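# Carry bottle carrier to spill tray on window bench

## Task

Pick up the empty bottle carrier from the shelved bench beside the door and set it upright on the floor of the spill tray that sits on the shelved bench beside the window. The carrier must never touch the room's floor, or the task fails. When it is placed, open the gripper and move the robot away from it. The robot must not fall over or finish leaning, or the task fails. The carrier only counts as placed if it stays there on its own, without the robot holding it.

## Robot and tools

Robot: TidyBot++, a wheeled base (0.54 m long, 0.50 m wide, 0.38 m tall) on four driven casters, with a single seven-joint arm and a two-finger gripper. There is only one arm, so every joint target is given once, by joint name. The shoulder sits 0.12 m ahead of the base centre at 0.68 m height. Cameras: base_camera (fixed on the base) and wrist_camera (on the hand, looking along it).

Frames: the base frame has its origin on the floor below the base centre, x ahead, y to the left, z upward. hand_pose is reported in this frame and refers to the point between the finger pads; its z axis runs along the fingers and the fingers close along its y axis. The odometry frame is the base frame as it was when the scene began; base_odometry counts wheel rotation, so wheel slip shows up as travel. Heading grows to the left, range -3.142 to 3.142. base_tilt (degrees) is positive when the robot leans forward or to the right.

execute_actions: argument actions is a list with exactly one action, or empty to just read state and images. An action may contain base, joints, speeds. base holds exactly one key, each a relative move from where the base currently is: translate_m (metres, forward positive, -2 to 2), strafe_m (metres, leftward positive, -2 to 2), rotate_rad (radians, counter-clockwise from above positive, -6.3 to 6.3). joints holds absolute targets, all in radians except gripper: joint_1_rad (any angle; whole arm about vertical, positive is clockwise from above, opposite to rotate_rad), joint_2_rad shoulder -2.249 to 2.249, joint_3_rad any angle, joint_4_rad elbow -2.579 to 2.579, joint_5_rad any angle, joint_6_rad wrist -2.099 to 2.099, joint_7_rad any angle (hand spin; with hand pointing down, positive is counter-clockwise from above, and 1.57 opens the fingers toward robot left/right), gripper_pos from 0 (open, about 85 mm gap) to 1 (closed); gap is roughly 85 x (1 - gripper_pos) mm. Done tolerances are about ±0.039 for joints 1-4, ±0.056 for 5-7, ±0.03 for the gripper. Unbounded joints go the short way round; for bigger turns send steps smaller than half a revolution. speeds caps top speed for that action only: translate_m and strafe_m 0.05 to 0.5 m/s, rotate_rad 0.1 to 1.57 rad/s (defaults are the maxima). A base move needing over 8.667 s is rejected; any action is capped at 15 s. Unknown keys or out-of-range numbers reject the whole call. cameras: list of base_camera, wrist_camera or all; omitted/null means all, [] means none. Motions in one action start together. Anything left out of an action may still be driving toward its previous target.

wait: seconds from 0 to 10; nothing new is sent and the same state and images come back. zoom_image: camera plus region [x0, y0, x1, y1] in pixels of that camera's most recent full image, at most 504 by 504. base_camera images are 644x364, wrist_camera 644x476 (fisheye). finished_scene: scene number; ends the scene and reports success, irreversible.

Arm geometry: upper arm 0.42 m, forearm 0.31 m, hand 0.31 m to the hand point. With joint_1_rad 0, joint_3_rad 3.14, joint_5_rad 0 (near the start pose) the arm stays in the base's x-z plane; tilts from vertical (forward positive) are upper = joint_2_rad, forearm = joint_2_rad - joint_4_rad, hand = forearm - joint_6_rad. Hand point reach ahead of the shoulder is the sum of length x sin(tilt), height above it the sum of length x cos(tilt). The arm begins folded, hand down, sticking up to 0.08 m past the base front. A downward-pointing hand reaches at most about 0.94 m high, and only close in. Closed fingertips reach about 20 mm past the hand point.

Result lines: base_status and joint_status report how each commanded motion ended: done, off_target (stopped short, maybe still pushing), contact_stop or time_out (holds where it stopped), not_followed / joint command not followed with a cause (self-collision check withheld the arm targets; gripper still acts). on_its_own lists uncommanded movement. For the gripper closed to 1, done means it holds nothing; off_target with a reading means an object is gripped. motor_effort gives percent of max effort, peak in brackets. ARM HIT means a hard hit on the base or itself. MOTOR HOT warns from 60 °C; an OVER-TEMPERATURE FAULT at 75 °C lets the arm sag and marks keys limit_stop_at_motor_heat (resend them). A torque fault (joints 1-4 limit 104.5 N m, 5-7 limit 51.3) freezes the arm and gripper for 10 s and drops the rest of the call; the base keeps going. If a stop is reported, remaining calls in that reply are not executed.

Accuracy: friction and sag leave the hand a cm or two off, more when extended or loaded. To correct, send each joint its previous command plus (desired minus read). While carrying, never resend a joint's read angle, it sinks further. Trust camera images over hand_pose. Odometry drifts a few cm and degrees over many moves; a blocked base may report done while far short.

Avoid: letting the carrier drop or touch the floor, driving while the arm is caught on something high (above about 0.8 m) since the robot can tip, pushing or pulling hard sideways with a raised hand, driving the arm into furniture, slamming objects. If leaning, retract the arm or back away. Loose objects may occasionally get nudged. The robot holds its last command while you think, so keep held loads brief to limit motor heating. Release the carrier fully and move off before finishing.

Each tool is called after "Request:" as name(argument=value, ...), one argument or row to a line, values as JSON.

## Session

Request:
execute_actions(
  actions=[
    {"joints":{"joint_6_rad":0.45}},
  ],
)

Scene clock: 1.60 s.
base_odometry: x=+0.000 y=+0.000 heading=+0.000 (m, m, rad; odometry frame)
base_tilt: forward=-0.3 right=-0.3 (deg)
base_status: not commanded
joint_positions: joint_1_rad=-0.017 joint_2_rad=-0.365 joint_3_rad=+3.127 joint_4_rad=-2.518 joint_5_rad=+0.016 joint_6_rad=+0.443 joint_7_rad=+1.618 gripper_pos=+0.000
joint_status: all done
motor_effort: joint_1_rad=-2(2) joint_2_rad=-6(6) joint_3_rad=+0(0) joint_4_rad=+19(19) joint_5_rad=-1(0) joint_6_rad=+9(9) joint_7_rad=+1(0) (%)
hand_pose: x=+0.5391 y=+0.0175 z=+0.8589 quat_wxyz=(+0.009, +0.753, +0.039, +0.656) (m; base frame)
pictures: base_camera, wrist_camera
camera_calibration (this result's frames):
wrist_camera: T_world_to_cam=[[0.0160897, -0.999329, 0.0329033, -0.0249686], [-0.12835, -0.0346995, -0.991122, 0.979446], [0.991598, 0.0117237, -0.128822, -0.288707], [0, 0, 0, 1]] pos_world=[0.412395, 0.0124191, 0.93438]
Images, in order (width x height): base_camera 644x364, wrist_camera 644x476.

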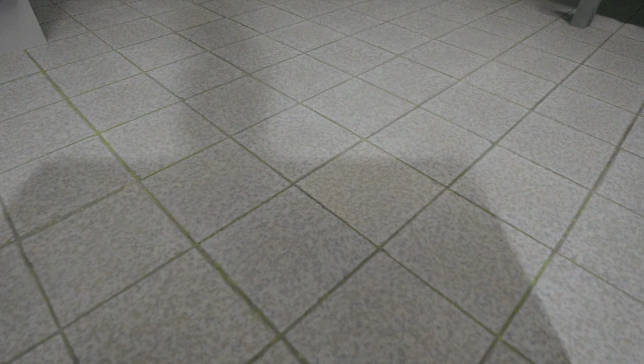

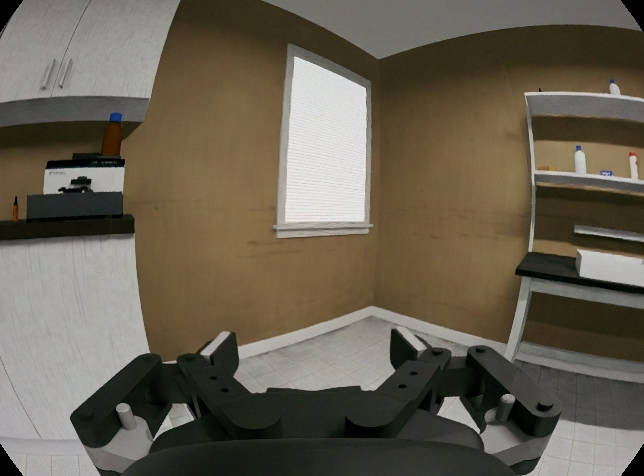

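Request:
execute_actions(
  actions=[
    {"base":{"rotate_rad":-0.8}},
  ],
)

Request:
execute_actions(
  actions=[
    {"base":{"rotate_rad":-3.14}},
  ],
)

Scene clock: 5.83 s.
base_odometry: x=+0.000 y=+0.000 heading=-0.798 (m, m, rad; odometry frame)
base_tilt: forward=-0.3 right=-0.3 (deg)
base_status: done
joint_positions: joint_1_rad=-0.017 joint_2_rad=-0.365 joint_3_rad=+3.129 joint_4_rad=-2.518 joint_5_rad=+0.016 joint_6_rad=+0.443 joint_7_rad=+1.618 gripper_pos=+0.000
joint_status: not commanded
motor_effort: joint_1_rad=-1(3) joint_2_rad=-7(7) joint_3_rad=+0(2) joint_4_rad=+19(19) joint_5_rad=+0(0) joint_6_rad=+9(9) joint_7_rad=+1(1) (%)
hand_pose: x=+0.5392 y=+0.0167 z=+0.8589 quat_wxyz=(+0.010, +0.753, +0.038, +0.656) (m; base frame)
pictures: base_camera, wrist_camera
camera_calibration (this result's frames):
wrist_camera: T_world_to_cam=[[0.0142797, -0.999378, 0.0322401, -0.0243013], [-0.128423, -0.0338094, -0.991143, 0.979479], [0.991617, 0.0100129, -0.128826, -0.288726], [0, 0, 0, 1]] pos_world=[0.41244, 0.0117205, 0.934392]
Images, in order (width x height): base_camera 644x364, wrist_camera 644x476.

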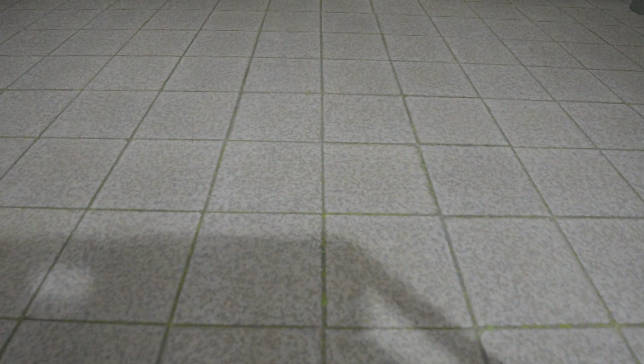

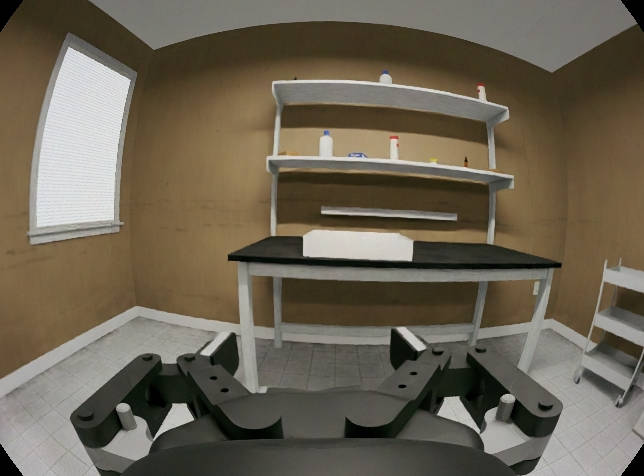

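Scene clock: 9.13 s.
base_odometry: x=+0.000 y=+0.000 heading=+2.347 (m, m, rad; odometry frame)
base_tilt: forward=-0.3 right=-0.3 (deg)
base_status: done
joint_positions: joint_1_rad=-0.017 joint_2_rad=-0.365 joint_3_rad=+3.128 joint_4_rad=-2.518 joint_5_rad=+0.016 joint_6_rad=+0.443 joint_7_rad=+1.618 gripper_pos=+0.000
joint_status: not commanded
motor_effort: joint_1_rad=-2(1) joint_2_rad=-6(7) joint_3_rad=+1(2) joint_4_rad=+19(20) joint_5_rad=+0(1) joint_6_rad=+9(9) joint_7_rad=+1(0) (%)
hand_pose: x=+0.5392 y=+0.0169 z=+0.8589 quat_wxyz=(+0.009, +0.753, +0.038, +0.656) (m; base frame)
pictures: base_camera, wrist_camera
camera_calibration (this result's frames):
wrist_camera: T_world_to_cam=[[0.0147584, -0.999365, 0.0324233, -0.0244831], [-0.128404, -0.0340526, -0.991137, 0.97947], [0.991612, 0.0104643, -0.128825, -0.288721], [0, 0, 0, 1]] pos_world=[0.412428, 0.0119072, 0.934389]
Images, in order (width x height): base_camera 644x364, wrist_camera 644x476.

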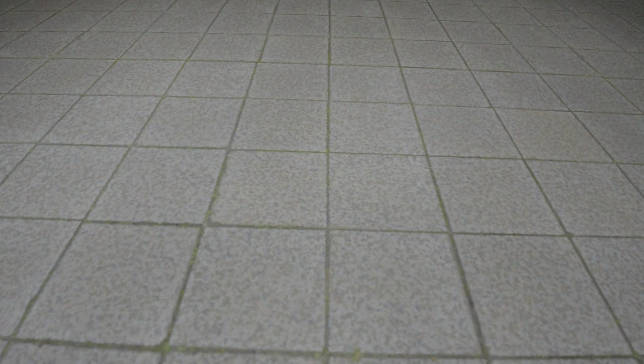

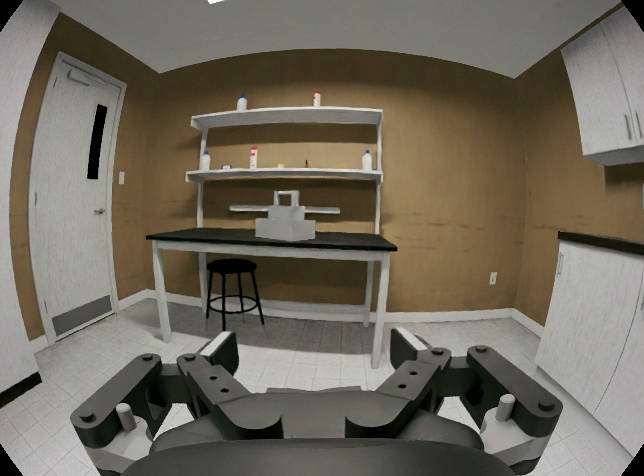

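Request:
execute_actions(
  actions=[
    {"base":{"translate_m":0.85},"joints":{"joint_2_rad":-0.3,"joint_4_rad":-1.8,"joint_6_rad":-0.3}},
  ],
)

Request:
execute_actions(
  actions=[
    {"base":{"strafe_m":0.3}},
  ],
)

Scene clock: 20.43 s.
base_odometry: x=-0.594 y=+0.608 heading=+2.345 (m, m, rad; odometry frame)
base_tilt: forward=-0.3 right=-0.3 (deg)
base_status: done
joint_positions: joint_1_rad=-0.017 joint_2_rad=-0.308 joint_3_rad=+3.128 joint_4_rad=-1.819 joint_5_rad=+0.016 joint_6_rad=-0.274 joint_7_rad=+1.618 gripper_pos=+0.000
joint_status: all done
motor_effort: joint_1_rad=-2(2) joint_2_rad=-10(13) joint_3_rad=+0(1) joint_4_rad=+20(22) joint_5_rad=+0(1) joint_6_rad=+9(10) joint_7_rad=+1(1) (%)
hand_pose: x=+0.6089 y=+0.0163 z=+1.0355 quat_wxyz=(+0.013, +0.778, +0.036, +0.627) (m; base frame)
pictures: base_camera, wrist_camera
camera_calibration (this result's frames):
wrist_camera: T_world_to_cam=[[0.00656188, -0.99933, 0.0360167, -0.0305948], [-0.202973, -0.0365988, -0.9785, 1.19572], [0.979162, -0.000889608, -0.203077, -0.250511], [0, 0, 0, 1]] pos_world=[0.488191, 0.0129649, 1.12025]
Images, in order (width x height): base_camera 644x364, wrist_camera 644x476.

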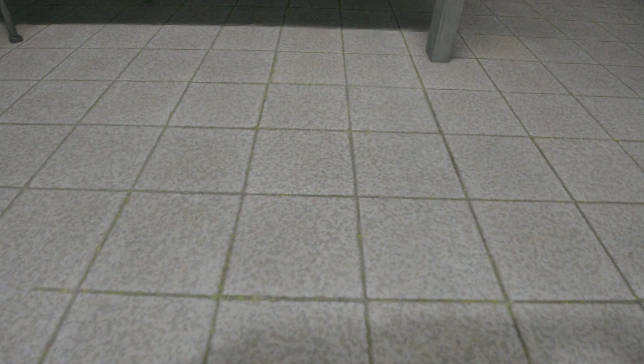

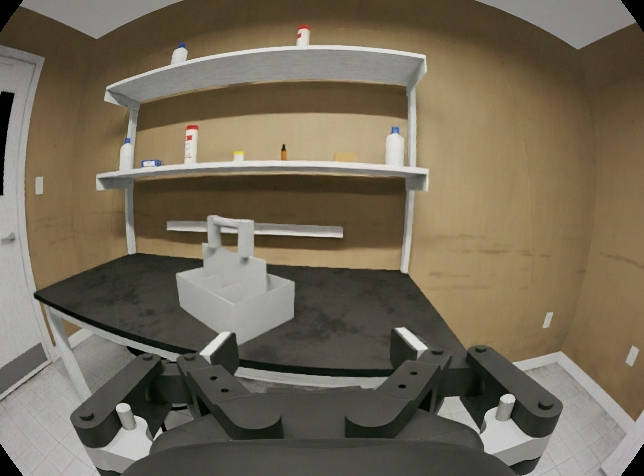

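Scene clock: 22.33 s.
base_odometry: x=-0.809 y=+0.398 heading=+2.345 (m, m, rad; odometry frame)
base_tilt: forward=-0.3 right=-0.3 (deg)
base_status: done
joint_positions: joint_1_rad=-0.017 joint_2_rad=-0.308 joint_3_rad=+3.124 joint_4_rad=-1.818 joint_5_rad=+0.016 joint_6_rad=-0.275 joint_7_rad=+1.618 gripper_pos=+0.000
joint_status: not commanded
motor_effort: joint_1_rad=-1(4) joint_2_rad=-11(12) joint_3_rad=+0(4) joint_4_rad=+22(21) joint_5_rad=+0(0) joint_6_rad=+9(9) joint_7_rad=+1(1) (%)
hand_pose: x=+0.6088 y=+0.0184 z=+1.0354 quat_wxyz=(+0.013, +0.778, +0.038, +0.627) (m; base frame)
pictures: base_camera, wrist_camera
camera_calibration (this result's frames):
wrist_camera: T_world_to_cam=[[0.0100879, -0.999258, 0.0371722, -0.0318116], [-0.203327, -0.0384473, -0.978356, 1.19583], [0.979059, 0.00231146, -0.203564, -0.24986], [0, 0, 0, 1]] pos_world=[0.488092, 0.0147658, 1.12026]
Images, in order (width x height): base_camera 644x364, wrist_camera 644x476.

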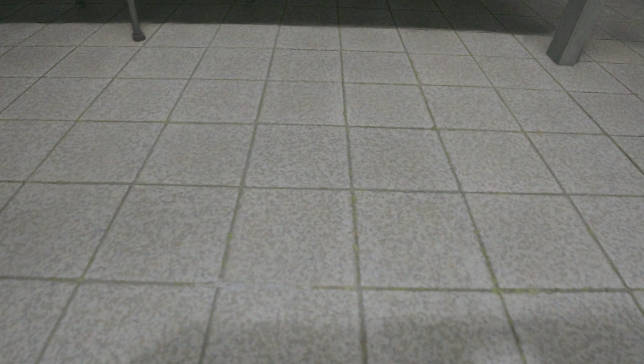

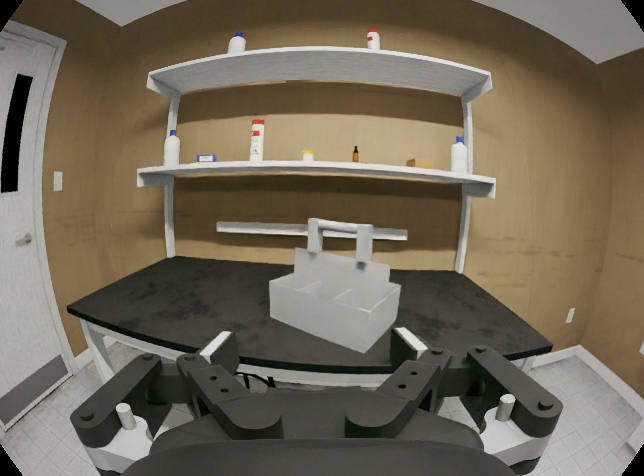

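Request:
execute_actions(
  actions=[
    {"base":{"strafe_m":0.37},"joints":{"joint_1_rad":0.57,"joint_2_rad":0.005,"joint_4_rad":-1.92,"joint_6_rad":0.35,"joint_7_rad":3.19,"gripper_pos":0.3}},
  ],
  cameras=[],
)

Request:
execute_actions(
  actions=[
    {"base":{"translate_m":0.445},"speeds":{"translate_m":0.3}},
  ],
)

Scene clock: 37.57 s.
base_odometry: x=-1.074 y=+0.140 heading=+2.345 (m, m, rad; odometry frame)
base_tilt: forward=-0.3 right=-0.3 (deg)
base_status: done
joint_positions: joint_1_rad=+0.557 joint_2_rad=-0.013 joint_3_rad=+3.123 joint_4_rad=-1.899 joint_5_rad=+0.016 joint_6_rad=+0.322 joint_7_rad=+3.153 gripper_pos=+0.300
joint_status: all done
motor_effort: joint_1_rad=-2(1) joint_2_rad=-22(23) joint_3_rad=-1(2) joint_4_rad=+21(22) joint_5_rad=-2(1) joint_6_rad=+10(9) joint_7_rad=+0(1) (%)
hand_pose: x=+0.6394 y=-0.3073 z=+1.0073 quat_wxyz=(+0.621, +0.607, +0.357, +0.344) (m; base frame)
pictures: none
No camera images: the call's "cameras" was empty. Leave "cameras" out to get every camera's image.

Scene clock: 40.00 s.
base_odometry: x=-1.385 y=+0.458 heading=+2.345 (m, m, rad; odometry frame)
base_tilt: forward=-0.3 right=-0.3 (deg)
base_status: done
joint_positions: joint_1_rad=+0.560 joint_2_rad=-0.006 joint_3_rad=+3.123 joint_4_rad=-1.900 joint_5_rad=+0.016 joint_6_rad=+0.324 joint_7_rad=+3.153 gripper_pos=+0.300
joint_status: not commanded
motor_effort: joint_1_rad=-2(3) joint_2_rad=-23(23) joint_3_rad=-1(2) joint_4_rad=+20(22) joint_5_rad=+0(1) joint_6_rad=+10(10) joint_7_rad=+0(1) (%)
hand_pose: x=+0.6403 y=-0.3100 z=+1.0030 quat_wxyz=(+0.619, +0.610, +0.358, +0.342) (m; base frame)
pictures: base_camera, wrist_camera
camera_calibration (this result's frames):
wrist_camera: T_world_to_cam=[[-0.0277241, 0.00540127, 0.999601, -0.988688], [-0.503453, -0.863972, -0.00929493, 0.122172], [0.863577, -0.50351, 0.0266721, -0.600375], [0, 0, 0, 1]] pos_world=[0.552568, -0.191401, 1.00544]
Images, in order (width x height): base_camera 644x364, wrist_camera 644x476.

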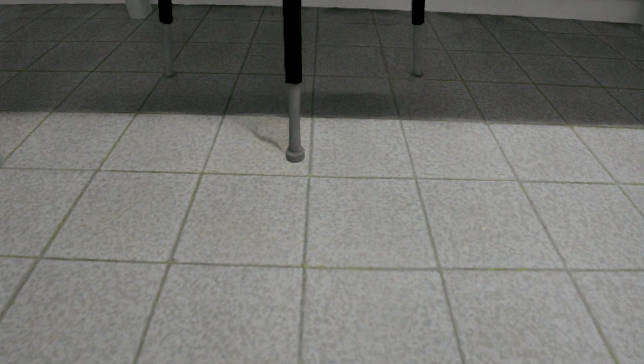

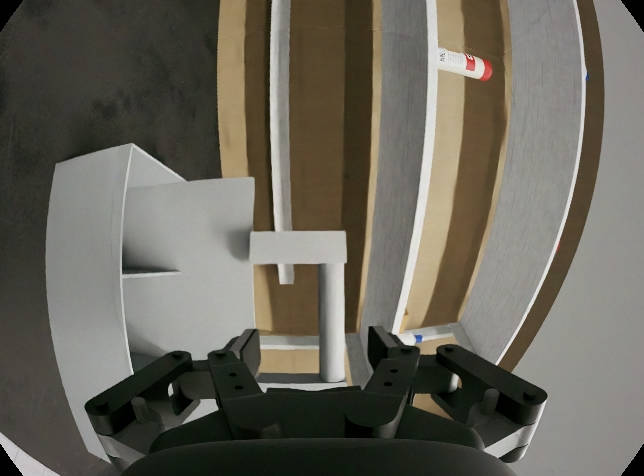

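Request:
execute_actions(
  actions=[
    {"joints":{"joint_1_rad":0.615,"joint_2_rad":0.403,"joint_4_rad":-1.327,"joint_6_rad":0.14}},
  ],
  cameras=["wrist_camera"],
)

Scene clock: 46.87 s.
base_odometry: x=-1.385 y=+0.458 heading=+2.345 (m, m, rad; odometry frame)
base_tilt: forward=-0.3 right=-0.3 (deg)
base_status: not commanded
joint_positions: joint_1_rad=+0.600 joint_2_rad=+0.389 joint_3_rad=+3.123 joint_4_rad=-1.350 joint_5_rad=+0.016 joint_6_rad=+0.168 joint_7_rad=+3.153 gripper_pos=+0.300
joint_status: all done
motor_effort: joint_1_rad=-2(3) joint_2_rad=-37(38) joint_3_rad=-1(1) joint_4_rad=+22(20) joint_5_rad=+0(1) joint_6_rad=+9(10) joint_7_rad=+1(0) (%)
hand_pose: x=+0.7704 y=-0.4299 z=+1.0186 quat_wxyz=(+0.625, +0.619, +0.342, +0.330) (m; base frame)
pictures: wrist_camera
camera_calibration (this result's frames):
wrist_camera: T_world_to_cam=[[-0.0298625, 0.000505378, 0.999554, -1.00051], [-0.541002, -0.840874, -0.0157378, 0.129723], [0.840491, -0.541231, 0.025384, -0.770621], [0, 0, 0, 1]] pos_world=[0.688002, -0.307498, 1.02166]
Images, in order (width x height): wrist_camera 644x476.

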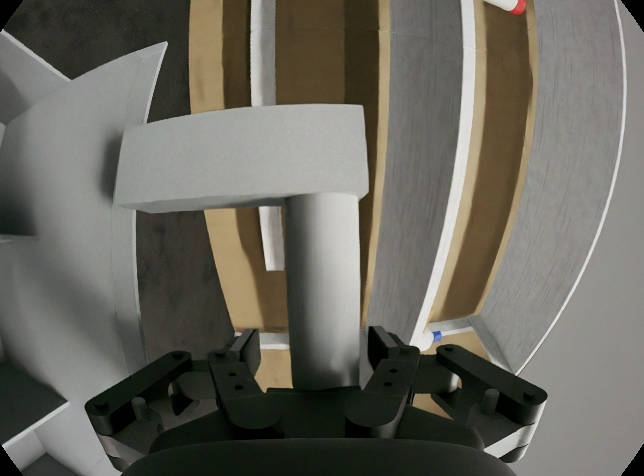

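Request:
execute_actions(
  actions=[
    {"joints":{"joint_1_rad":0.568,"joint_2_rad":0.318,"joint_4_rad":-1.432,"joint_6_rad":0.19}},
  ],
  cameras=["wrist_camera"],
)

Request:
execute_actions(
  actions=[
    {"joints":{"gripper_pos":1}},
  ],
  cameras=["wrist_camera"],
)

Scene clock: 52.00 s.
base_odometry: x=-1.385 y=+0.458 heading=+2.345 (m, m, rad; odometry frame)
base_tilt: forward=-0.3 right=-0.3 (deg)
base_status: not commanded
joint_positions: joint_1_rad=+0.577 joint_2_rad=+0.333 joint_3_rad=+3.123 joint_4_rad=-1.417 joint_5_rad=+0.016 joint_6_rad=+0.168 joint_7_rad=+3.153 gripper_pos=+0.300
joint_status: all done
motor_effort: joint_1_rad=-2(3) joint_2_rad=-34(37) joint_3_rad=-1(1) joint_4_rad=+21(22) joint_5_rad=-1(1) joint_6_rad=+9(9) joint_7_rad=+0(0) (%)
hand_pose: x=+0.7613 y=-0.4022 z=+1.0204 quat_wxyz=(+0.618, +0.618, +0.352, +0.335) (m; base frame)
pictures: wrist_camera
camera_calibration (this result's frames):
wrist_camera: T_world_to_cam=[[-0.020477, -0.00494724, 0.999778, -1.01217], [-0.521245, -0.853277, -0.0148982, 0.127183], [0.853162, -0.521434, 0.0148938, -0.738951], [0, 0, 0, 1]] pos_world=[0.676012, -0.281799, 1.02485]
Images, in order (width x height): wrist_camera 644x476.

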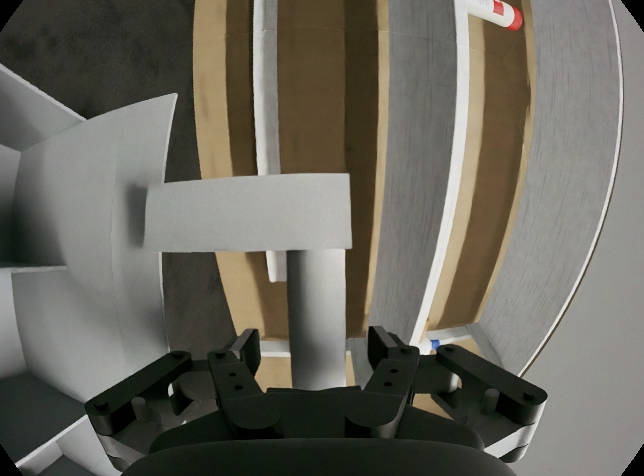

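Scene clock: 52.93 s.
base_odometry: x=-1.385 y=+0.458 heading=+2.345 (m, m, rad; odometry frame)
base_tilt: forward=-0.3 right=-0.3 (deg)
base_status: not commanded
joint_positions: joint_1_rad=+0.577 joint_2_rad=+0.329 joint_3_rad=+3.123 joint_4_rad=-1.420 joint_5_rad=+0.016 joint_6_rad=+0.173 joint_7_rad=+3.153 gripper_pos=+0.746
joint_status: gripper_pos off_target (ended at +0.746, target +1.000)
motor_effort: joint_1_rad=-2(2) joint_2_rad=-38(39) joint_3_rad=-1(1) joint_4_rad=+23(25) joint_5_rad=+0(2) joint_6_rad=+11(12) joint_7_rad=+1(0) (%)
hand_pose: x=+0.7601 y=-0.4014 z=+1.0228 quat_wxyz=(+0.620, +0.616, +0.351, +0.336) (m; base frame)
pictures: wrist_camera
camera_calibration (this result's frames):
wrist_camera: T_world_to_cam=[[-0.0253791, -0.0018201, 0.999676, -1.00951], [-0.521109, -0.853362, -0.0147833, 0.127032], [0.853113, -0.521315, 0.0207091, -0.7434], [0, 0, 0, 1]] pos_world=[0.674781, -0.280979, 1.02646]
Images, in order (width x height): wrist_camera 644x476.

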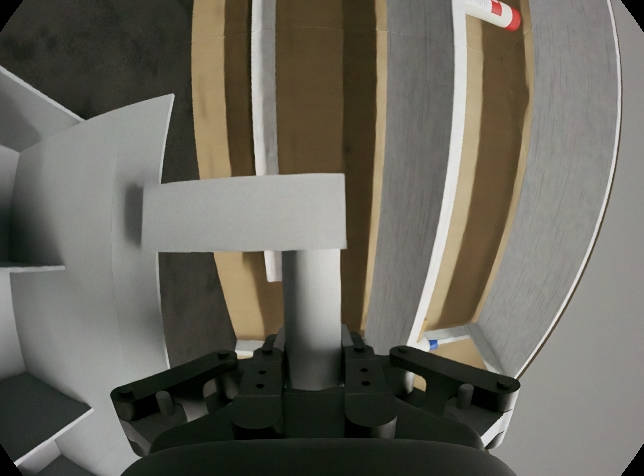

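Request:
execute_actions(
  actions=[
    {"joints":{"joint_2_rad":-0.03,"joint_4_rad":-1.38,"joint_6_rad":-0.19}},
  ],
  cameras=[],
)

Request:
execute_actions(
  actions=[
    {"base":{"translate_m":-1.3},"speeds":{"translate_m":0.4}},
  ],
  cameras=[],
)

Request:
execute_actions(
  actions=[
    {"base":{"strafe_m":-0.5},"joints":{"joint_1_rad":0.0},"speeds":{"strafe_m":0.4}},
  ],
  cameras=["wrist_camera"],
)

Request:
execute_actions(
  actions=[
    {"base":{"rotate_rad":3.12},"speeds":{"rotate_rad":0.9}},
  ],
)

Request:
execute_actions(
  actions=[
    {"base":{"translate_m":0.4},"speeds":{"translate_m":0.3}},
  ],
)

Scene clock: 61.73 s.
base_odometry: x=-1.385 y=+0.458 heading=+2.345 (m, m, rad; odometry frame)
base_tilt: forward=-0.3 right=-0.3 (deg)
base_status: not commanded
joint_positions: joint_1_rad=+0.577 joint_2_rad=-0.016 joint_3_rad=+3.123 joint_4_rad=-1.409 joint_5_rad=+0.016 joint_6_rad=-0.183 joint_7_rad=+3.153 gripper_pos=+0.746
joint_status: all done
motor_effort: joint_1_rad=-2(2) joint_2_rad=-25(42) joint_3_rad=-1(1) joint_4_rad=+26(26) joint_5_rad=-1(1) joint_6_rad=+12(13) joint_7_rad=+1(0) (%)
hand_pose: x=+0.6397 y=-0.3248 z=+1.1569 quat_wxyz=(+0.622, +0.616, +0.351, +0.333) (m; base frame)
pictures: none
No camera images: the call's "cameras" was empty. Leave "cameras" out to get every camera's image.

Scene clock: 66.23 s.
base_odometry: x=-0.477 y=-0.472 heading=+2.345 (m, m, rad; odometry frame)
base_tilt: forward=-0.3 right=-0.3 (deg)
base_status: done
joint_positions: joint_1_rad=+0.573 joint_2_rad=-0.009 joint_3_rad=+3.126 joint_4_rad=-1.408 joint_5_rad=+0.016 joint_6_rad=-0.187 joint_7_rad=+3.153 gripper_pos=+0.746
joint_status: not commanded
motor_effort: joint_1_rad=-2(1) joint_2_rad=-26(29) joint_3_rad=-2(2) joint_4_rad=+25(27) joint_5_rad=-1(1) joint_6_rad=+12(13) joint_7_rad=+1(0) (%)
hand_pose: x=+0.6429 y=-0.3256 z=+1.1516 quat_wxyz=(+0.618, +0.619, +0.353, +0.332) (m; base frame)
pictures: none
No camera images: the call's "cameras" was empty. Leave "cameras" out to get every camera's image.

Scene clock: 68.77 s.
base_odometry: x=-0.119 y=-0.123 heading=+2.345 (m, m, rad; odometry frame)
base_tilt: forward=-0.3 right=-0.3 (deg)
base_status: done
joint_positions: joint_1_rad=+0.012 joint_2_rad=-0.009 joint_3_rad=+3.126 joint_4_rad=-1.408 joint_5_rad=+0.016 joint_6_rad=-0.187 joint_7_rad=+3.153 gripper_pos=+0.746
joint_status: all done
motor_effort: joint_1_rad=-2(1) joint_2_rad=-25(28) joint_3_rad=+0(1) joint_4_rad=+25(25) joint_5_rad=-1(1) joint_6_rad=+12(13) joint_7_rad=+1(1) (%)
hand_pose: x=+0.7358 y=+0.0032 z=+1.1516 quat_wxyz=(+0.502, +0.497, +0.511, +0.490) (m; base frame)
pictures: wrist_camera
camera_calibration (this result's frames):
wrist_camera: T_world_to_cam=[[-0.0102993, -0.00891375, 0.999907, -1.1494], [0.00995187, -0.999912, -0.00881128, 0.0643145], [0.999897, 0.0098602, 0.0103871, -0.612294], [0, 0, 0, 1]] pos_world=[0.599753, 0.0601007, 1.15622]
Images, in order (width x height): wrist_camera 644x476.

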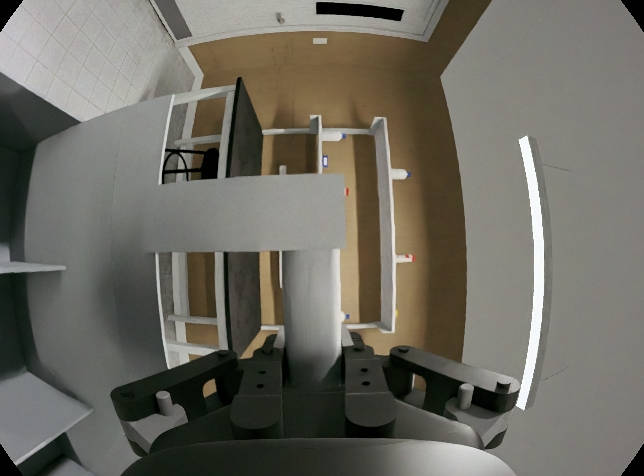

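Scene clock: 73.10 s.
base_odometry: x=-0.119 y=-0.123 heading=-0.820 (m, m, rad; odometry frame)
base_tilt: forward=-0.3 right=-0.3 (deg)
base_status: done
joint_positions: joint_1_rad=-0.003 joint_2_rad=-0.009 joint_3_rad=+3.123 joint_4_rad=-1.408 joint_5_rad=+0.016 joint_6_rad=-0.188 joint_7_rad=+3.153 gripper_pos=+0.746
joint_status: not commanded
motor_effort: joint_1_rad=-2(2) joint_2_rad=-26(29) joint_3_rad=-1(3) joint_4_rad=+25(27) joint_5_rad=-1(1) joint_6_rad=+12(13) joint_7_rad=+0(0) (%)
hand_pose: x=+0.7356 y=+0.0137 z=+1.1515 quat_wxyz=(+0.498, +0.492, +0.515, +0.494) (m; base frame)
pictures: base_camera, wrist_camera
camera_calibration (this result's frames):
wrist_camera: T_world_to_cam=[[-0.00984259, -0.00905824, 0.999911, -1.14955], [0.0270565, -0.999595, -0.00878905, 0.0622682], [0.999585, 0.0269676, 0.0100837, -0.611876], [0, 0, 0, 1]] pos_world=[0.598623, 0.0683309, 1.15616]
Images, in order (width x height): base_camera 644x364, wrist_camera 644x476.

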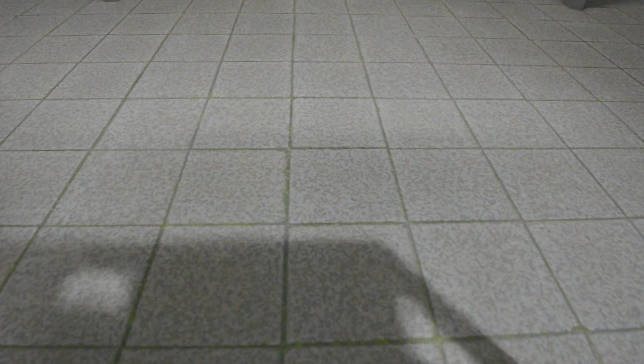

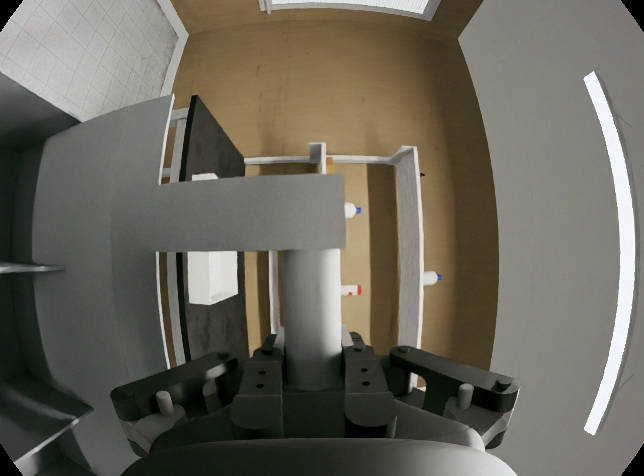

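Scene clock: 75.40 s.
base_odometry: x=+0.155 y=-0.415 heading=-0.819 (m, m, rad; odometry frame)
base_tilt: forward=-0.3 right=-0.3 (deg)
base_status: done
joint_positions: joint_1_rad=-0.003 joint_2_rad=-0.009 joint_3_rad=+3.123 joint_4_rad=-1.408 joint_5_rad=+0.016 joint_6_rad=-0.188 joint_7_rad=+3.153 gripper_pos=+0.746
joint_status: not commanded
motor_effort: joint_1_rad=-2(3) joint_2_rad=-27(30) joint_3_rad=-1(1) joint_4_rad=+26(27) joint_5_rad=+0(0) joint_6_rad=+13(13) joint_7_rad=+0(0) (%)
hand_pose: x=+0.7360 y=+0.0137 z=+1.1507 quat_wxyz=(+0.498, +0.493, +0.516, +0.494) (m; base frame)
pictures: base_camera, wrist_camera
camera_calibration (this result's frames):
wrist_camera: T_world_to_cam=[[-0.00826649, -0.0090413, 0.999925, -1.14999], [0.0270297, -0.999596, -0.00881486, 0.0622978], [0.9996, 0.0269548, 0.00850753, -0.610438], [0, 0, 0, 1]] pos_world=[0.599004, 0.0683295, 1.15565]
Images, in order (width x height): base_camera 644x364, wrist_camera 644x476.

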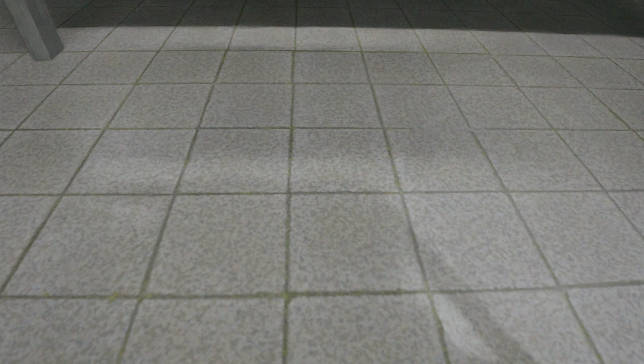

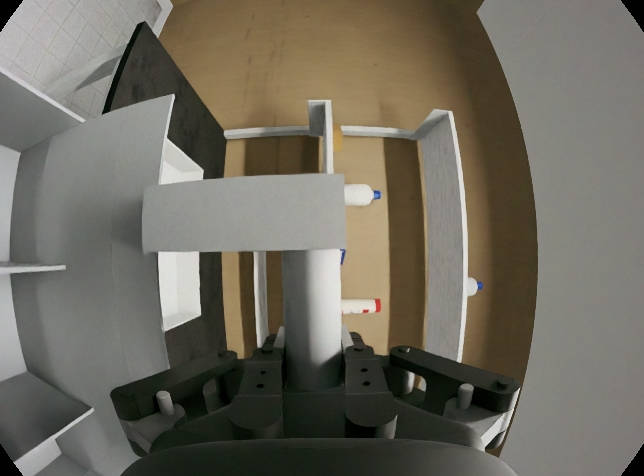

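Request:
execute_actions(
  actions=[
    {"base":{"strafe_m":0.08},"speeds":{"strafe_m":0.2}},
  ],
  cameras=[],
)

Request:
execute_actions(
  actions=[
    {"base":{"translate_m":0.495},"speeds":{"translate_m":0.25}},
  ],
  cameras=["wrist_camera"],
)

Request:
execute_actions(
  actions=[
    {"joints":{"joint_4_rad":-1.73,"joint_6_rad":0.2}},
  ],
  cameras=["wrist_camera"],
)

Scene clock: 85.90 s.
base_odometry: x=+0.213 y=-0.360 heading=-0.819 (m, m, rad; odometry frame)
base_tilt: forward=-0.3 right=-0.3 (deg)
base_status: done
joint_positions: joint_1_rad=-0.005 joint_2_rad=-0.009 joint_3_rad=+3.121 joint_4_rad=-1.408 joint_5_rad=+0.016 joint_6_rad=-0.189 joint_7_rad=+3.153 gripper_pos=+0.746
joint_status: not commanded
motor_effort: joint_1_rad=-1(2) joint_2_rad=-25(26) joint_3_rad=+0(3) joint_4_rad=+25(25) joint_5_rad=-1(1) joint_6_rad=+12(13) joint_7_rad=+1(0) (%)
hand_pose: x=+0.7359 y=+0.0162 z=+1.1506 quat_wxyz=(+0.497, +0.492, +0.517, +0.494) (m; base frame)
pictures: none
No camera images: the call's "cameras" was empty. Leave "cameras" out to get every camera's image.

Scene clock: 88.73 s.
base_odometry: x=+0.552 y=-0.722 heading=-0.818 (m, m, rad; odometry frame)
base_tilt: forward=-0.3 right=-0.3 (deg)
base_status: done
joint_positions: joint_1_rad=-0.005 joint_2_rad=-0.008 joint_3_rad=+3.121 joint_4_rad=-1.408 joint_5_rad=+0.016 joint_6_rad=-0.189 joint_7_rad=+3.153 gripper_pos=+0.746
joint_status: not commanded
motor_effort: joint_1_rad=-2(3) joint_2_rad=-26(29) joint_3_rad=+0(1) joint_4_rad=+25(27) joint_5_rad=-1(2) joint_6_rad=+13(14) joint_7_rad=+0(1) (%)
hand_pose: x=+0.7360 y=+0.0161 z=+1.1504 quat_wxyz=(+0.497, +0.492, +0.517, +0.494) (m; base frame)
pictures: wrist_camera
camera_calibration (this result's frames):
wrist_camera: T_world_to_cam=[[-0.00711894, -0.00903922, 0.999934, -1.15049], [0.0309306, -0.999483, -0.00881494, 0.0618466], [0.999496, 0.0308658, 0.00739484, -0.609214], [0, 0, 0, 1]] pos_world=[0.598804, 0.070219, 1.15546]
Images, in order (width x height): wrist_camera 644x476.

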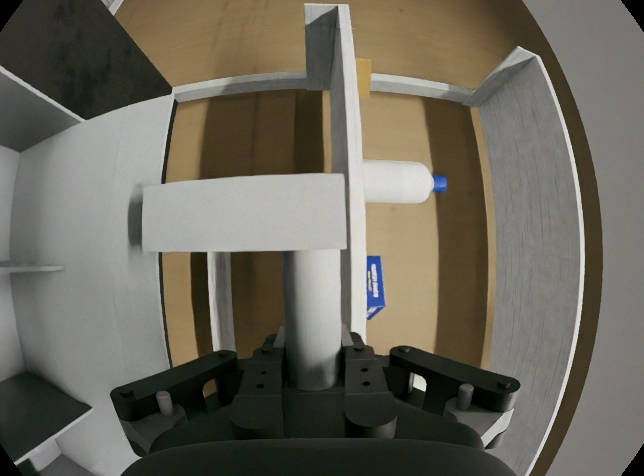

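Scene clock: 90.20 s.
base_odometry: x=+0.552 y=-0.722 heading=-0.818 (m, m, rad; odometry frame)
base_tilt: forward=-0.3 right=-0.3 (deg)
base_status: not commanded
joint_positions: joint_1_rad=-0.005 joint_2_rad=-0.024 joint_3_rad=+3.122 joint_4_rad=-1.702 joint_5_rad=+0.016 joint_6_rad=+0.180 joint_7_rad=+3.153 gripper_pos=+0.746
joint_status: all done
motor_effort: joint_1_rad=-1(0) joint_2_rad=-19(28) joint_3_rad=+0(0) joint_4_rad=+20(27) joint_5_rad=+0(1) joint_6_rad=+8(13) joint_7_rad=+2(2) (%)
hand_pose: x=+0.7313 y=+0.0176 z=+1.0921 quat_wxyz=(+0.518, +0.468, +0.494, +0.518) (m; base frame)
pictures: wrist_camera
camera_calibration (this result's frames):
wrist_camera: T_world_to_cam=[[-0.0992785, -0.0111237, 0.994998, -1.01941], [0.0369018, -0.999291, -0.00748974, 0.0570924], [0.994375, 0.0359736, 0.0996186, -0.701142], [0, 0, 0, 1]] pos_world=[0.593886, 0.0709349, 1.08459]
Images, in order (width x height): wrist_camera 644x476.

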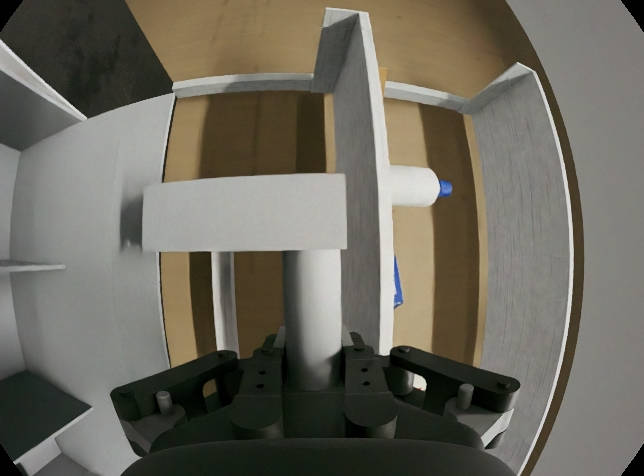

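Request:
execute_actions(
  actions=[
    {"joints":{"joint_4_rad":-1.52,"joint_6_rad":-0.05}},
  ],
  cameras=[],
)

Request:
execute_actions(
  actions=[
    {"base":{"translate_m":-0.075},"speeds":{"translate_m":0.1}},
  ],
  cameras=[],
)

Request:
execute_actions(
  actions=[
    {"joints":{"joint_4_rad":-1.73,"joint_6_rad":0.19}},
  ],
  cameras=["wrist_camera"],
)

Scene clock: 101.47 s.
base_odometry: x=+0.552 y=-0.722 heading=-0.818 (m, m, rad; odometry frame)
base_tilt: forward=-0.3 right=-0.3 (deg)
base_status: not commanded
joint_positions: joint_1_rad=-0.005 joint_2_rad=-0.023 joint_3_rad=+3.122 joint_4_rad=-1.560 joint_5_rad=+0.016 joint_6_rad=-0.042 joint_7_rad=+3.153 gripper_pos=+0.746
joint_status: joint_4_rad off_target (ended at -1.560, target -1.520); the others done
motor_effort: joint_1_rad=-2(1) joint_2_rad=-26(26) joint_3_rad=+0(1) joint_4_rad=+25(24) joint_5_rad=-1(1) joint_6_rad=+12(13) joint_7_rad=+0(1) (%)
hand_pose: x=+0.7342 y=+0.0166 z=+1.1107 quat_wxyz=(+0.499, +0.489, +0.515, +0.497) (m; base frame)
pictures: none
No camera images: the call's "cameras" was empty. Leave "cameras" out to get every camera's image.

Scene clock: 102.70 s.
base_odometry: x=+0.501 y=-0.667 heading=-0.819 (m, m, rad; odometry frame)
base_tilt: forward=-0.3 right=-0.3 (deg)
base_status: done
joint_positions: joint_1_rad=-0.005 joint_2_rad=-0.016 joint_3_rad=+3.122 joint_4_rad=-1.559 joint_5_rad=+0.016 joint_6_rad=-0.044 joint_7_rad=+3.153 gripper_pos=+0.746
joint_status: not commanded
motor_effort: joint_1_rad=-1(0) joint_2_rad=-25(29) joint_3_rad=+0(1) joint_4_rad=+26(27) joint_5_rad=-1(1) joint_6_rad=+12(13) joint_7_rad=+1(0) (%)
hand_pose: x=+0.7373 y=+0.0165 z=+1.1060 quat_wxyz=(+0.497, +0.491, +0.517, +0.495) (m; base frame)
pictures: none
No camera images: the call's "cameras" was empty. Leave "cameras" out to get every camera's image.

Scene clock: 103.97 s.
base_odometry: x=+0.501 y=-0.667 heading=-0.819 (m, m, rad; odometry frame)
base_tilt: forward=-0.3 right=-0.3 (deg)
base_status: not commanded
joint_positions: joint_1_rad=-0.005 joint_2_rad=-0.016 joint_3_rad=+3.122 joint_4_rad=-1.736 joint_5_rad=+0.016 joint_6_rad=+0.142 joint_7_rad=+3.153 gripper_pos=+0.746
joint_status: all done
motor_effort: joint_1_rad=-1(1) joint_2_rad=-26(27) joint_3_rad=-1(1) joint_4_rad=+26(27) joint_5_rad=-1(1) joint_6_rad=+12(13) joint_7_rad=+1(0) (%)
hand_pose: x=+0.7340 y=+0.0174 z=+1.0537 quat_wxyz=(+0.498, +0.488, +0.515, +0.498) (m; base frame)
pictures: wrist_camera
camera_calibration (this result's frames):
wrist_camera: T_world_to_cam=[[-0.0183649, -0.00917439, 0.999789, -1.04543], [0.0355944, -0.99933, -0.00851635, 0.0585334], [0.999198, 0.0354305, 0.0186792, -0.618225], [0, 0, 0, 1]] pos_world=[0.596446, 0.070807, 1.05725]
Images, in order (width x height): wrist_camera 644x476.

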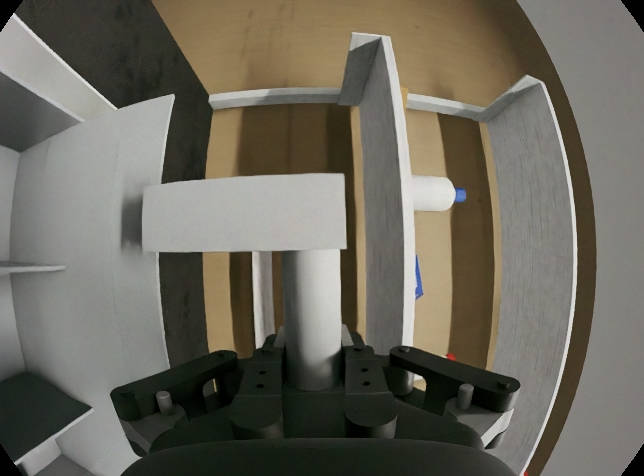

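Request:
execute_actions(
  actions=[
    {"joints":{"joint_4_rad":-1.83,"joint_6_rad":0.285}},
  ],
  cameras=[],
)

Scene clock: 107.77 s.
base_odometry: x=+0.501 y=-0.667 heading=-0.819 (m, m, rad; odometry frame)
base_tilt: forward=-0.3 right=-0.3 (deg)
base_status: not commanded
joint_positions: joint_1_rad=-0.005 joint_2_rad=-0.016 joint_3_rad=+3.122 joint_4_rad=-1.830 joint_5_rad=+0.016 joint_6_rad=+0.244 joint_7_rad=+3.153 gripper_pos=+0.746
joint_status: all done
motor_effort: joint_1_rad=-2(3) joint_2_rad=-25(27) joint_3_rad=-1(2) joint_4_rad=+24(25) joint_5_rad=+0(1) joint_6_rad=+11(12) joint_7_rad=+1(3) (%)
hand_pose: x=+0.7282 y=+0.0176 z=+1.0271 quat_wxyz=(+0.500, +0.486, +0.513, +0.501) (m; base frame)
pictures: none
No camera images: the call's "cameras" was empty. Leave "cameras" out to get every camera's image.

Just touching.

Request:
execute_actions(
  actions=[
    {"joints":{"gripper_pos":0.4}},
  ],
  cameras=["wrist_camera"],
)

Request:
execute_actions(
  actions=[
    {"base":{"translate_m":-0.35},"speeds":{"translate_m":0.25}},
  ],
  cameras=["wrist_camera"],
)

Scene clock: 111.20 s.
base_odometry: x=+0.501 y=-0.667 heading=-0.819 (m, m, rad; odometry frame)
base_tilt: forward=-0.3 right=-0.3 (deg)
base_status: not commanded
joint_positions: joint_1_rad=-0.005 joint_2_rad=-0.018 joint_3_rad=+3.122 joint_4_rad=-1.830 joint_5_rad=+0.016 joint_6_rad=+0.258 joint_7_rad=+3.153 gripper_pos=+0.400
joint_status: all done
motor_effort: joint_1_rad=-1(2) joint_2_rad=-21(25) joint_3_rad=+0(1) joint_4_rad=+21(23) joint_5_rad=+0(1) joint_6_rad=+9(11) joint_7_rad=+1(1) (%)
hand_pose: x=+0.7274 y=+0.0177 z=+1.0327 quat_wxyz=(+0.504, +0.482, +0.509, +0.505) (m; base frame)
pictures: wrist_camera
camera_calibration (this result's frames):
wrist_camera: T_world_to_cam=[[-0.0420994, -0.0101234, 0.999062, -1.00653], [0.0374647, -0.999261, -0.00854666, 0.0575805], [0.998411, 0.0370698, 0.0424476, -0.635324], [0, 0, 0, 1]] pos_world=[0.589783, 0.0708998, 1.03304]
Images, in order (width x height): wrist_camera 644x476.

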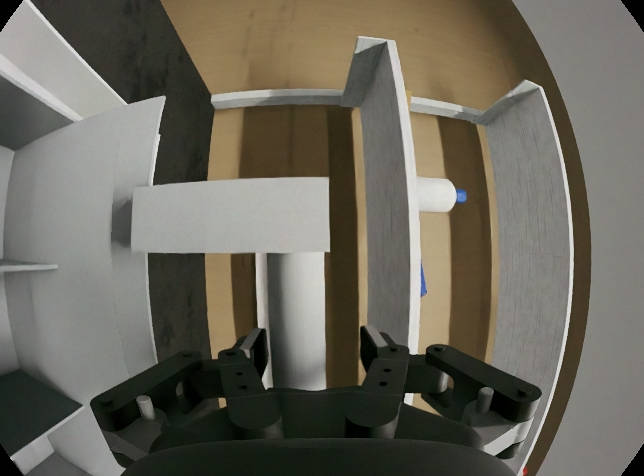

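Scene clock: 113.47 s.
base_odometry: x=+0.261 y=-0.411 heading=-0.819 (m, m, rad; odometry frame)
base_tilt: forward=-0.3 right=-0.3 (deg)
base_status: done
joint_positions: joint_1_rad=-0.004 joint_2_rad=-0.023 joint_3_rad=+3.123 joint_4_rad=-1.830 joint_5_rad=+0.016 joint_6_rad=+0.260 joint_7_rad=+3.153 gripper_pos=+0.400
joint_status: not commanded
motor_effort: joint_1_rad=-1(3) joint_2_rad=-21(27) joint_3_rad=+0(1) joint_4_rad=+21(23) joint_5_rad=+0(0) joint_6_rad=+9(10) joint_7_rad=+1(1) (%)
hand_pose: x=+0.7256 y=+0.0169 z=+1.0367 quat_wxyz=(+0.506, +0.480, +0.507, +0.506) (m; base frame)
pictures: wrist_camera
camera_calibration (this result's frames):
wrist_camera: T_world_to_cam=[[-0.0497521, -0.0101735, 0.99871, -1.00466], [0.0363067, -0.999306, -0.00837094, 0.0575743], [0.998101, 0.0358434, 0.050087, -0.641271], [0, 0, 0, 1]] pos_world=[0.587979, 0.0702987, 1.03596]
Images, in order (width x height): wrist_camera 644x476.

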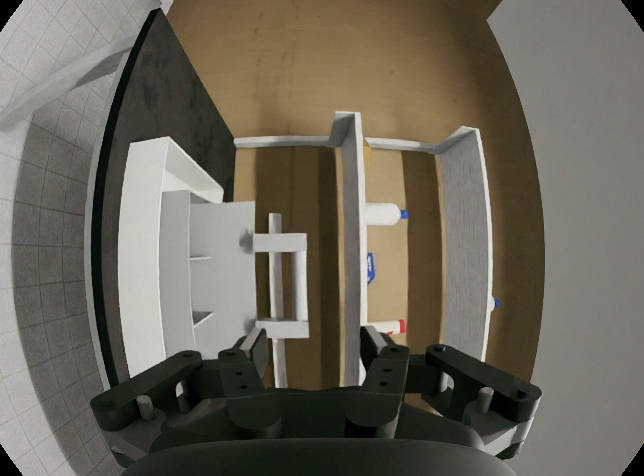

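Request:
finished_scene(
  scene=2,
)

The scene is finished: the task was done.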